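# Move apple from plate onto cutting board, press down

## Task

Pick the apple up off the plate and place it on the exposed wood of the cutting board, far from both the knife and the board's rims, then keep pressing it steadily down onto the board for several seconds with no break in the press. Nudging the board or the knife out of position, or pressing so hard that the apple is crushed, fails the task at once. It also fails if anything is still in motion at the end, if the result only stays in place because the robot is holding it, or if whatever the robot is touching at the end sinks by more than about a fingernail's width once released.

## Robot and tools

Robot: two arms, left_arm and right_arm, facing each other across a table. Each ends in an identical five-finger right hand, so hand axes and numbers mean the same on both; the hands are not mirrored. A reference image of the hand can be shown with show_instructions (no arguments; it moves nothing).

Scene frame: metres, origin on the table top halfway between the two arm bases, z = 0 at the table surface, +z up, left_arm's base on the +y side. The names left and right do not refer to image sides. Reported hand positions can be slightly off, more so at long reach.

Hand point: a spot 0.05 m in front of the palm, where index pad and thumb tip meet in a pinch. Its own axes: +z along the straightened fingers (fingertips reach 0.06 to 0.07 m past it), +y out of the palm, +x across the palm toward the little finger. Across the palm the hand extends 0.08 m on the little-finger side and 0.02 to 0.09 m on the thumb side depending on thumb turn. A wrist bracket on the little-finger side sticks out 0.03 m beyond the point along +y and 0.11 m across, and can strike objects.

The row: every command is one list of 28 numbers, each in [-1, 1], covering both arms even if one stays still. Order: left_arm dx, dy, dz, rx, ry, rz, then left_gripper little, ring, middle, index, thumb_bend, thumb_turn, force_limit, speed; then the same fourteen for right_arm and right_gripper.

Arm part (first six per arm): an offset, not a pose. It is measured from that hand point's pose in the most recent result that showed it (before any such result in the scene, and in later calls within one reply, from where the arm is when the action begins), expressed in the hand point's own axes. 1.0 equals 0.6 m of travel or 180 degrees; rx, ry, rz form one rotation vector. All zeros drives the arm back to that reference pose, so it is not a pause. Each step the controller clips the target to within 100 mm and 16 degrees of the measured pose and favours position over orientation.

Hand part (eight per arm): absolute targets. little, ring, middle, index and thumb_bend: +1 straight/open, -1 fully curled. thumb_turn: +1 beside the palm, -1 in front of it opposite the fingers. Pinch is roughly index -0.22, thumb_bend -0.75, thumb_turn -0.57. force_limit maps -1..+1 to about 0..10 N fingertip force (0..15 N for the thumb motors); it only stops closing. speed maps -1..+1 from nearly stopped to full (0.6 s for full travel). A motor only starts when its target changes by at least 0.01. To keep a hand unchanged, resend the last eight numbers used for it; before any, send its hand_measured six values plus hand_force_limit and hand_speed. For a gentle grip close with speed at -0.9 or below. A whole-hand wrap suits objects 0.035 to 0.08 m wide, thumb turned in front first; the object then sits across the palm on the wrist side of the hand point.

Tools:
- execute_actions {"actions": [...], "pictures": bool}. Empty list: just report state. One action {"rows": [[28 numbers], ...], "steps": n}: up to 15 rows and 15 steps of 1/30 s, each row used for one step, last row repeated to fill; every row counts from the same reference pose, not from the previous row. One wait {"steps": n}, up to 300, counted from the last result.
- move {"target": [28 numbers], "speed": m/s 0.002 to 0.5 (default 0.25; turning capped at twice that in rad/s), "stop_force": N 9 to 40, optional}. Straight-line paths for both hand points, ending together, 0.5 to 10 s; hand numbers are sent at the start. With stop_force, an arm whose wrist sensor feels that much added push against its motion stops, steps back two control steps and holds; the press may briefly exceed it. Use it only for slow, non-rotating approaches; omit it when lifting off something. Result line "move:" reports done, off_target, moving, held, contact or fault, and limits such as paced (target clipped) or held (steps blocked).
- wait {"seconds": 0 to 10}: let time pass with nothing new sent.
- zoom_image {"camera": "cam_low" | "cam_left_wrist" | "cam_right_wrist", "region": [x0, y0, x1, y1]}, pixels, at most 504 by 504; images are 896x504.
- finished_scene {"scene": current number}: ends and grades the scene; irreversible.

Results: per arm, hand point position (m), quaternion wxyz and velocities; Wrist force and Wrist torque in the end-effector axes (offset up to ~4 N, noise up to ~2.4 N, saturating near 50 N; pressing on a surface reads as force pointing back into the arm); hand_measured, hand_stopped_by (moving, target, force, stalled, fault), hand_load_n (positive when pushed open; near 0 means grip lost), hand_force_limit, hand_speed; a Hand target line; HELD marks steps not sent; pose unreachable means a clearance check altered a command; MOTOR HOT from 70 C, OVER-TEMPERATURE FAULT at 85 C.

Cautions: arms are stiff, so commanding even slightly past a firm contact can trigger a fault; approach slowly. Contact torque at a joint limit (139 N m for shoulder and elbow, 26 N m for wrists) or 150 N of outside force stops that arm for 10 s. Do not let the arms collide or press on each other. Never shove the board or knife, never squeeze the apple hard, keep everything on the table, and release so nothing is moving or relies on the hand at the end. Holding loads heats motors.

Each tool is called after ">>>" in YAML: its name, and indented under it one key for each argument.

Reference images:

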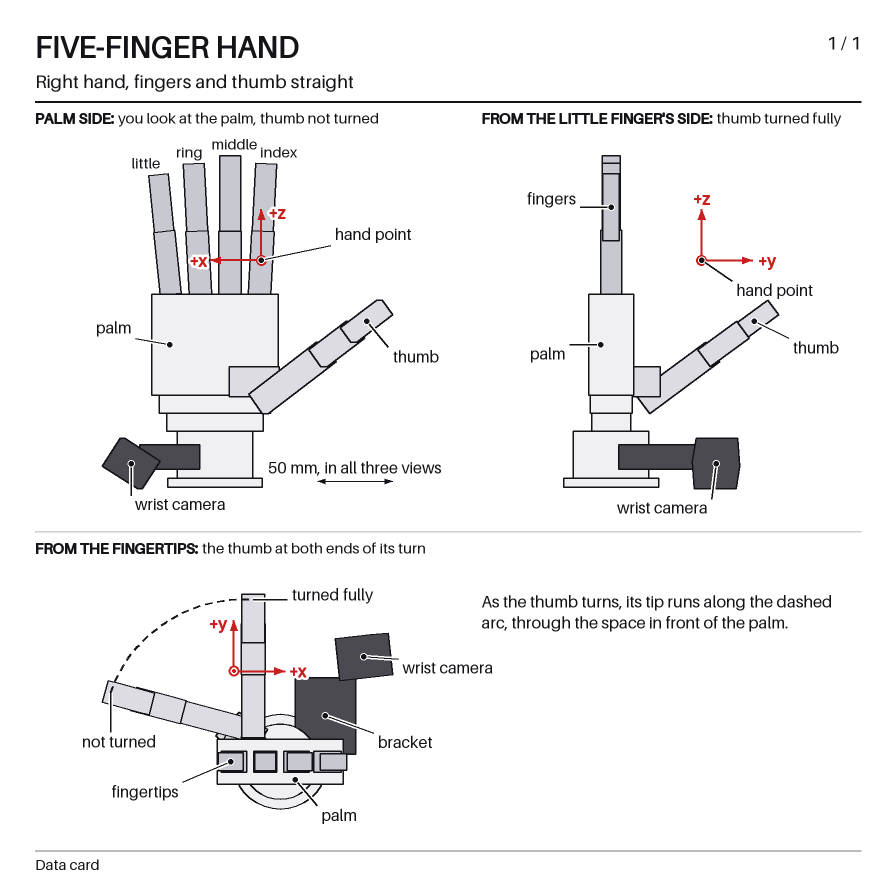

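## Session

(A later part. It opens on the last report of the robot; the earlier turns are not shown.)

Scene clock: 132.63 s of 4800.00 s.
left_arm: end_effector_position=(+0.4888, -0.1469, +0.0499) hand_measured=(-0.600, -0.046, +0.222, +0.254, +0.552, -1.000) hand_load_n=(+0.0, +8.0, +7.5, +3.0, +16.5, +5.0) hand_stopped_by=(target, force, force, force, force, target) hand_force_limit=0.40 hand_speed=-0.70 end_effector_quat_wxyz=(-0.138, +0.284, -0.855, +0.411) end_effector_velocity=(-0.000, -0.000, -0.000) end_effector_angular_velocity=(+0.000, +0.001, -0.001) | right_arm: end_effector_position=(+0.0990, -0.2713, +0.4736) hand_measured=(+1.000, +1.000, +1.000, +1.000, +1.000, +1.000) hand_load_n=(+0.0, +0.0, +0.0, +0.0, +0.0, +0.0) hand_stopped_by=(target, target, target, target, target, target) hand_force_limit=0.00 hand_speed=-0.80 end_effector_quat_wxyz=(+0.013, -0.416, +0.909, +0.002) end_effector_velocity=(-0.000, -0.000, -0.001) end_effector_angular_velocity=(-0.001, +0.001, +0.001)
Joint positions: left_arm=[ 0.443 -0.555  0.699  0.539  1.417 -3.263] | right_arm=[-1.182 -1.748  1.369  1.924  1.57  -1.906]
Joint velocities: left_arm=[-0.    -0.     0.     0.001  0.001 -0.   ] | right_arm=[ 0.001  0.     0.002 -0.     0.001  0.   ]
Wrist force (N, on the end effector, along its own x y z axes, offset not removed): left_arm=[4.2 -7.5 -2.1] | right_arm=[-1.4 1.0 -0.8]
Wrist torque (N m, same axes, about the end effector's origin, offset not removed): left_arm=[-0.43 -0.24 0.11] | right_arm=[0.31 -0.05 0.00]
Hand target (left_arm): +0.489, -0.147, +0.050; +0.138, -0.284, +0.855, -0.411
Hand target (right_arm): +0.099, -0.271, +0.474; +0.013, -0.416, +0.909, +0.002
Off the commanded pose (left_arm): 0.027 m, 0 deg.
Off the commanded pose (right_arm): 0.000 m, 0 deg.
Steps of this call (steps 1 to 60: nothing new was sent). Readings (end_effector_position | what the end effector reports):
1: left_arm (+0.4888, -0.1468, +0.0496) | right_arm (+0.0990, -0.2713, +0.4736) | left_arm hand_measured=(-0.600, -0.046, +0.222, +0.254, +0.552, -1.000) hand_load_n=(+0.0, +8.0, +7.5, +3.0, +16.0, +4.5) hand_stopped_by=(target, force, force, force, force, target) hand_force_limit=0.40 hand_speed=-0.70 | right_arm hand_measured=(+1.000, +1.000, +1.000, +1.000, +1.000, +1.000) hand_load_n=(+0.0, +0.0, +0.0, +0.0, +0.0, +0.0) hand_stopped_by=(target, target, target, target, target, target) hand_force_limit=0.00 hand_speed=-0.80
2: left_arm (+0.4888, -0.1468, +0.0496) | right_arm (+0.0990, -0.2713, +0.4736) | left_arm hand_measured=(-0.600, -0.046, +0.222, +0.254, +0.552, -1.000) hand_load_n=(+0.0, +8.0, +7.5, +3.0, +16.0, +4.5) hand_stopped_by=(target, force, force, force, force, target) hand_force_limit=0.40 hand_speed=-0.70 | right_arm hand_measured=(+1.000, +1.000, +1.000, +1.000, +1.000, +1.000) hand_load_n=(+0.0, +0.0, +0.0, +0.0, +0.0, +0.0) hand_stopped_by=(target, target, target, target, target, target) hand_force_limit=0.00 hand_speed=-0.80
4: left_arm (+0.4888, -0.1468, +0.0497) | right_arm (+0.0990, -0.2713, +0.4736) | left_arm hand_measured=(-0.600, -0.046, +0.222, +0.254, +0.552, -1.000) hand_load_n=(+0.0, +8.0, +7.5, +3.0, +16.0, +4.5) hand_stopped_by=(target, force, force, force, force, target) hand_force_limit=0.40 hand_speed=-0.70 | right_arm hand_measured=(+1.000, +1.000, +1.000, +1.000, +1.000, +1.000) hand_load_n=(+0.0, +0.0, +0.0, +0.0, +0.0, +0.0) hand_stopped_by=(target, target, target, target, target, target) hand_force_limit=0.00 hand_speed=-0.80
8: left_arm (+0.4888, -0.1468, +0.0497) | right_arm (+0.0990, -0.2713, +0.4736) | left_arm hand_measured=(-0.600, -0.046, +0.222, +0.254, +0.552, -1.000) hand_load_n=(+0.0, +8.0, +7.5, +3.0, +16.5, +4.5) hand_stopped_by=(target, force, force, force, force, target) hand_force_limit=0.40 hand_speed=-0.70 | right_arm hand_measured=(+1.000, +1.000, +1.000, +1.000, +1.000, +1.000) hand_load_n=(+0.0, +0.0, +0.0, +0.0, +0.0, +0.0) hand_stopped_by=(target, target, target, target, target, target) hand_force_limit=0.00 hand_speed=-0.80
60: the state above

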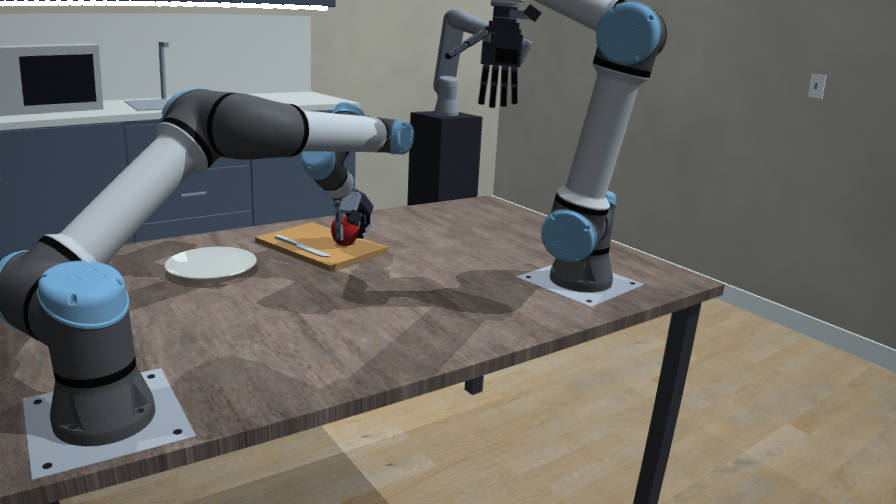

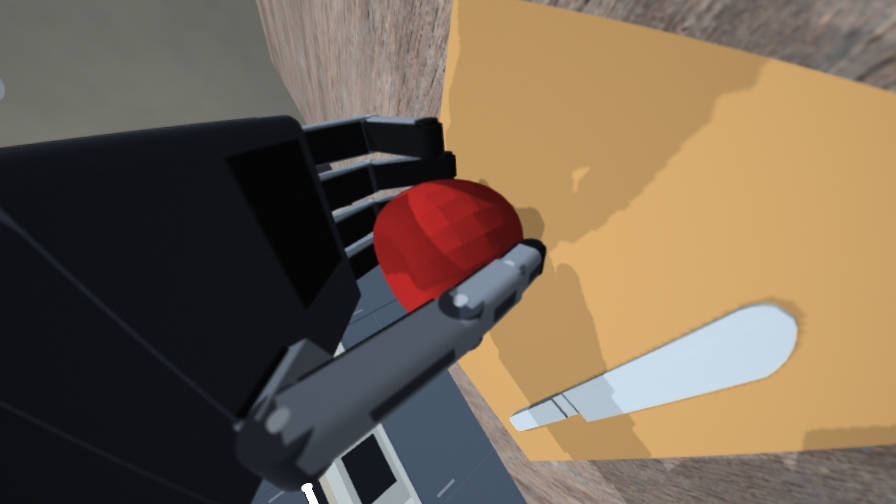

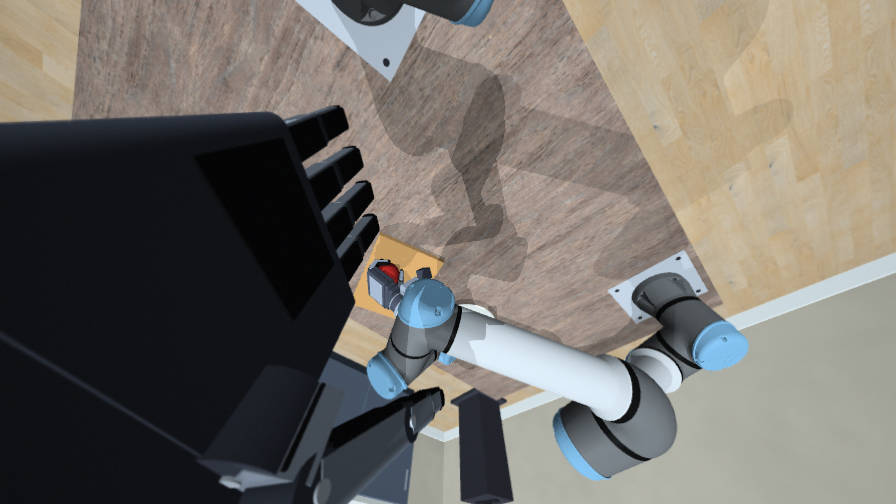

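>>> move:
  target: [0,0.013,0.0105,0,0,0,-0.6,-0.6,-0.6,-0.6,-0.6,-1,0.4,-0.7,0,0,0,0,0,0,1,1,1,1,1,1,0,-0.8]
  speed: 0.002
  stop_force: 14

>>> execute_actions:
  actions:
    - {"steps":90}
  pictures: false

>>> execute_actions:
  actions:
    - {"steps":90}
  pictures: false

Scene clock: 139.60 s of 4800.00 s.
left_arm: end_effector_position=(+0.4888, -0.1469, +0.0477) hand_measured=(-0.600, -0.046, +0.222, +0.254, +0.552, -1.000) hand_load_n=(+0.0, +4.5, +8.0, +4.0, +12.5, +2.0) hand_stopped_by=(target, force, force, force, force, target) hand_force_limit=0.40 hand_speed=-0.70 end_effector_quat_wxyz=(-0.138, +0.284, -0.855, +0.411) end_effector_velocity=(-0.001, +0.001, -0.001) end_effector_angular_velocity=(+0.002, +0.002, -0.000) | right_arm: end_effector_position=(+0.0990, -0.2713, +0.4736) hand_measured=(+1.000, +1.000, +1.000, +1.000, +1.000, +1.000) hand_load_n=(+0.0, +0.0, +0.0, +0.0, +0.0, +0.0) hand_stopped_by=(target, target, target, target, target, target) hand_force_limit=0.00 hand_speed=-0.80 end_effector_quat_wxyz=(+0.013, -0.416, +0.909, +0.002) end_effector_velocity=(-0.000, +0.000, +0.000) end_effector_angular_velocity=(+0.001, -0.001, +0.001)
Joint positions: left_arm=[ 0.443 -0.554  0.702  0.534  1.417 -3.263] | right_arm=[-1.182 -1.748  1.369  1.924  1.57  -1.906]
Joint velocities: left_arm=[ 0.     0.001  0.     0.002  0.001 -0.001] | right_arm=[ 0.001 -0.    -0.001  0.    -0.    -0.   ]
Wrist force (N, on the end effector, along its own x y z axes, offset not removed): left_arm=[6.6 -12.9 -9.6] | right_arm=[0.6 1.1 0.7]
Wrist torque (N m, same axes, about the end effector's origin, offset not removed): left_arm=[1.08 0.17 -0.03] | right_arm=[0.16 -0.19 -0.02]
Hand target (left_arm): +0.489, -0.147, +0.048; +0.138, -0.284, +0.855, -0.411
Hand target (right_arm): +0.099, -0.271, +0.474; +0.013, -0.416, +0.909, +0.002
Off the commanded pose (left_arm): 0.008 m, 0 deg.
Off the commanded pose (right_arm): 0.000 m, 0 deg.
After step 100, 2.20 s passed at rest.
move: contact (left_arm)

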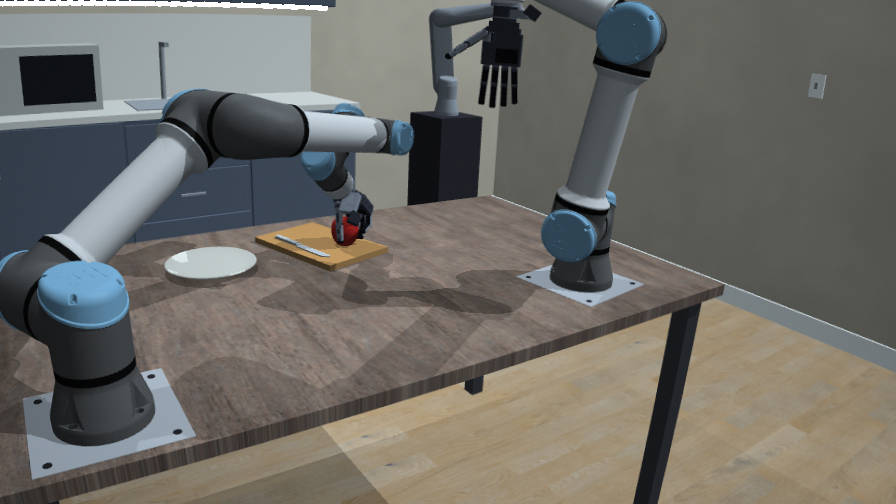

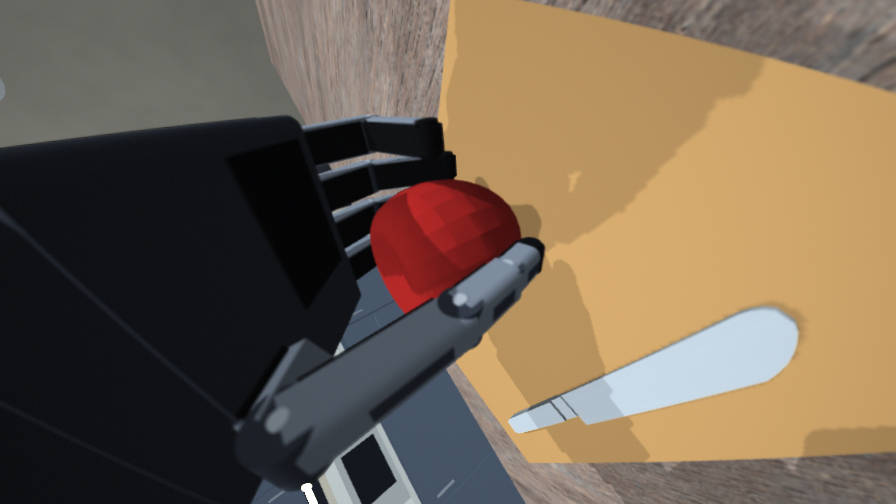

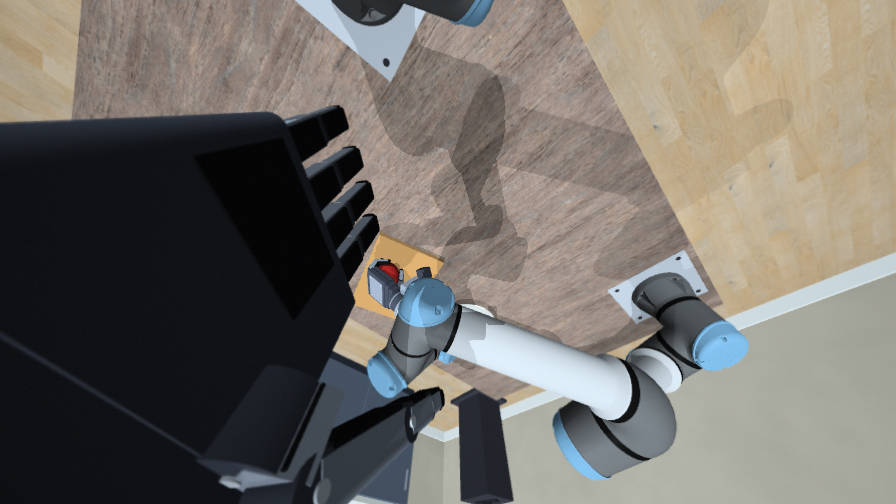

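Scene clock: 142.60 s of 4800.00 s.
left_arm: end_effector_position=(+0.4888, -0.1469, +0.0478) hand_measured=(-0.600, -0.046, +0.222, +0.254, +0.552, -1.000) hand_load_n=(+0.0, +4.5, +7.5, +4.0, +12.5, +2.5) hand_stopped_by=(target, force, force, force, force, target) hand_force_limit=0.40 hand_speed=-0.70 end_effector_quat_wxyz=(-0.138, +0.284, -0.855, +0.411) end_effector_velocity=(+0.001, -0.000, +0.001) end_effector_angular_velocity=(-0.001, -0.001, +0.001) | right_arm: end_effector_position=(+0.0990, -0.2713, +0.4736) hand_measured=(+1.000, +1.000, +1.000, +1.000, +1.000, +1.000) hand_load_n=(+0.0, +0.0, +0.0, +0.0, +0.0, +0.0) hand_stopped_by=(target, target, target, target, target, target) hand_force_limit=0.00 hand_speed=-0.80 end_effector_quat_wxyz=(+0.013, -0.416, +0.909, +0.002) end_effector_velocity=(+0.000, +0.000, +0.000) end_effector_angular_velocity=(+0.001, -0.002, +0.000)
Joint positions: left_arm=[ 0.443 -0.554  0.702  0.535  1.417 -3.263] | right_arm=[-1.182 -1.748  1.369  1.924  1.57  -1.906]
Joint velocities: left_arm=[ 0.    -0.    -0.001 -0.    -0.001  0.   ] | right_arm=[ 0.     0.    -0.002 -0.     0.     0.   ]
Wrist force (N, on the end effector, along its own x y z axes, offset not removed): left_arm=[2.5 -19.3 -7.3] | right_arm=[-2.2 0.7 -2.8]
Wrist torque (N m, same axes, about the end effector's origin, offset not removed): left_arm=[-0.34 0.33 -0.36] | right_arm=[0.37 0.19 -0.24]
Hand target (left_arm): +0.489, -0.147, +0.048; +0.138, -0.284, +0.855, -0.411
Hand target (right_arm): +0.099, -0.271, +0.474; +0.013, -0.416, +0.909, +0.002
Off the commanded pose (left_arm): 0.008 m, 0 deg.
Off the commanded pose (right_arm): 0.000 m, 0 deg.
Steps of this call (steps 1 to 90: nothing new was sent). Readings (end_effector_position | what the end effector reports):
1: left_arm (+0.4888, -0.1469, +0.0476) | right_arm (+0.0990, -0.2713, +0.4736) | left_arm hand_measured=(-0.600, -0.046, +0.222, +0.254, +0.552, -1.000) hand_load_n=(+0.0, +4.5, +8.0, +4.0, +12.5, +2.0) hand_stopped_by=(target, force, force, force, force, target) hand_force_limit=0.40 hand_speed=-0.70 | right_arm hand_measured=(+1.000, +1.000, +1.000, +1.000, +1.000, +1.000) hand_load_n=(+0.0, +0.0, +0.0, +0.0, +0.0, +0.0) hand_stopped_by=(target, target, target, target, target, target) hand_force_limit=0.00 hand_speed=-0.80
2: left_arm (+0.4888, -0.1468, +0.0476) | right_arm (+0.0990, -0.2713, +0.4736) | left_arm hand_measured=(-0.600, -0.046, +0.222, +0.254, +0.552, -1.000) hand_load_n=(+0.0, +4.5, +8.0, +4.0, +12.5, +2.0) hand_stopped_by=(target, force, force, force, force, target) hand_force_limit=0.40 hand_speed=-0.70 | right_arm hand_measured=(+1.000, +1.000, +1.000, +1.000, +1.000, +1.000) hand_load_n=(+0.0, +0.0, +0.0, +0.0, +0.0, +0.0) hand_stopped_by=(target, target, target, target, target, target) hand_force_limit=0.00 hand_speed=-0.80
4: left_arm (+0.4888, -0.1468, +0.0477) | right_arm (+0.0990, -0.2713, +0.4736) | left_arm hand_measured=(-0.600, -0.046, +0.222, +0.254, +0.552, -1.000) hand_load_n=(+0.0, +4.5, +8.0, +4.0, +12.5, +2.0) hand_stopped_by=(target, force, force, force, force, target) hand_force_limit=0.40 hand_speed=-0.70 | right_arm hand_measured=(+1.000, +1.000, +1.000, +1.000, +1.000, +1.000) hand_load_n=(+0.0, +0.0, +0.0, +0.0, +0.0, +0.0) hand_stopped_by=(target, target, target, target, target, target) hand_force_limit=0.00 hand_speed=-0.80
8: left_arm (+0.4888, -0.1468, +0.0477) | right_arm (+0.0990, -0.2713, +0.4736) | left_arm hand_measured=(-0.600, -0.046, +0.222, +0.254, +0.552, -1.000) hand_load_n=(+0.0, +4.5, +7.5, +4.0, +12.5, +2.5) hand_stopped_by=(target, force, force, force, force, target) hand_force_limit=0.40 hand_speed=-0.70 | right_arm hand_measured=(+1.000, +1.000, +1.000, +1.000, +1.000, +1.000) hand_load_n=(+0.0, +0.0, +0.0, +0.0, +0.0, +0.0) hand_stopped_by=(target, target, target, target, target, target) hand_force_limit=0.00 hand_speed=-0.80
90: the state above

Scene clock: 145.60 s of 4800.00 s.
left_arm: end_effector_position=(+0.4888, -0.1469, +0.0478) hand_measured=(-0.600, -0.046, +0.222, +0.254, +0.552, -1.000) hand_load_n=(+0.0, +4.5, +7.5, +4.0, +12.5, +2.5) hand_stopped_by=(target, force, force, force, force, target) hand_force_limit=0.40 hand_speed=-0.70 end_effector_quat_wxyz=(-0.138, +0.284, -0.855, +0.411) end_effector_velocity=(-0.000, +0.000, -0.001) end_effector_angular_velocity=(+0.001, +0.001, +0.000) | right_arm: end_effector_position=(+0.0990, -0.2713, +0.4736) hand_measured=(+1.000, +1.000, +1.000, +1.000, +1.000, +1.000) hand_load_n=(+0.0, +0.0, +0.0, +0.0, +0.0, +0.0) hand_stopped_by=(target, target, target, target, target, target) hand_force_limit=0.00 hand_speed=-0.80 end_effector_quat_wxyz=(+0.013, -0.416, +0.909, +0.002) end_effector_velocity=(-0.000, -0.000, -0.001) end_effector_angular_velocity=(-0.002, +0.002, -0.001)
Joint positions: left_arm=[ 0.443 -0.554  0.702  0.535  1.417 -3.263] | right_arm=[-1.182 -1.748  1.369  1.924  1.57  -1.906]
Joint velocities: left_arm=[ 0.     0.     0.     0.001  0.    -0.   ] | right_arm=[-0.     0.     0.002  0.     0.     0.   ]
Wrist force (N, on the end effector, along its own x y z axes, offset not removed): left_arm=[4.9 -15.9 -7.7] | right_arm=[-0.7 1.1 -1.8]
Wrist torque (N m, same axes, about the end effector's origin, offset not removed): left_arm=[-0.01 0.25 -0.20] | right_arm=[0.30 -0.03 -0.02]
Hand target (left_arm): +0.489, -0.147, +0.048; +0.138, -0.284, +0.855, -0.411
Hand target (right_arm): +0.099, -0.271, +0.474; +0.013, -0.416, +0.909, +0.002
Off the commanded pose (left_arm): 0.008 m, 0 deg.
Off the commanded pose (right_arm): 0.000 m, 0 deg.
Steps of this call (steps 1 to 90: nothing new was sent). Readings (end_effector_position | what the end effector reports):
1: left_arm (+0.4888, -0.1469, +0.0478) | right_arm (+0.0990, -0.2713, +0.4736) | left_arm hand_measured=(-0.600, -0.046, +0.222, +0.254, +0.552, -1.000) hand_load_n=(+0.0, +4.5, +7.5, +4.0, +12.5, +2.5) hand_stopped_by=(target, force, force, force, force, target) hand_force_limit=0.40 hand_speed=-0.70 | right_arm hand_measured=(+1.000, +1.000, +1.000, +1.000, +1.000, +1.000) hand_load_n=(+0.0, +0.0, +0.0, +0.0, +0.0, +0.0) hand_stopped_by=(target, target, target, target, target, target) hand_force_limit=0.00 hand_speed=-0.80
2: left_arm (+0.4888, -0.1469, +0.0478) | right_arm (+0.0990, -0.2713, +0.4736) | left_arm hand_measured=(-0.600, -0.046, +0.222, +0.254, +0.552, -1.000) hand_load_n=(+0.0, +4.5, +7.5, +4.0, +12.5, +2.5) hand_stopped_by=(target, force, force, force, force, target) hand_force_limit=0.40 hand_speed=-0.70 | right_arm hand_measured=(+1.000, +1.000, +1.000, +1.000, +1.000, +1.000) hand_load_n=(+0.0, +0.0, +0.0, +0.0, +0.0, +0.0) hand_stopped_by=(target, target, target, target, target, target) hand_force_limit=0.00 hand_speed=-0.80
4: left_arm (+0.4888, -0.1469, +0.0478) | right_arm (+0.0990, -0.2713, +0.4736) | left_arm hand_measured=(-0.600, -0.046, +0.222, +0.254, +0.552, -1.000) hand_load_n=(+0.0, +4.5, +7.5, +4.0, +12.5, +2.5) hand_stopped_by=(target, force, force, force, force, target) hand_force_limit=0.40 hand_speed=-0.70 | right_arm hand_measured=(+1.000, +1.000, +1.000, +1.000, +1.000, +1.000) hand_load_n=(+0.0, +0.0, +0.0, +0.0, +0.0, +0.0) hand_stopped_by=(target, target, target, target, target, target) hand_force_limit=0.00 hand_speed=-0.80
8: left_arm (+0.4888, -0.1469, +0.0478) | right_arm (+0.0990, -0.2713, +0.4736) | left_arm hand_measured=(-0.600, -0.046, +0.222, +0.254, +0.552, -1.000) hand_load_n=(+0.0, +4.5, +7.5, +4.0, +12.5, +2.5) hand_stopped_by=(target, force, force, force, force, target) hand_force_limit=0.40 hand_speed=-0.70 | right_arm hand_measured=(+1.000, +1.000, +1.000, +1.000, +1.000, +1.000) hand_load_n=(+0.0, +0.0, +0.0, +0.0, +0.0, +0.0) hand_stopped_by=(target, target, target, target, target, target) hand_force_limit=0.00 hand_speed=-0.80
90: the state above

>>> finished_scene:
  scene: 1

The scene is finished: the task was done.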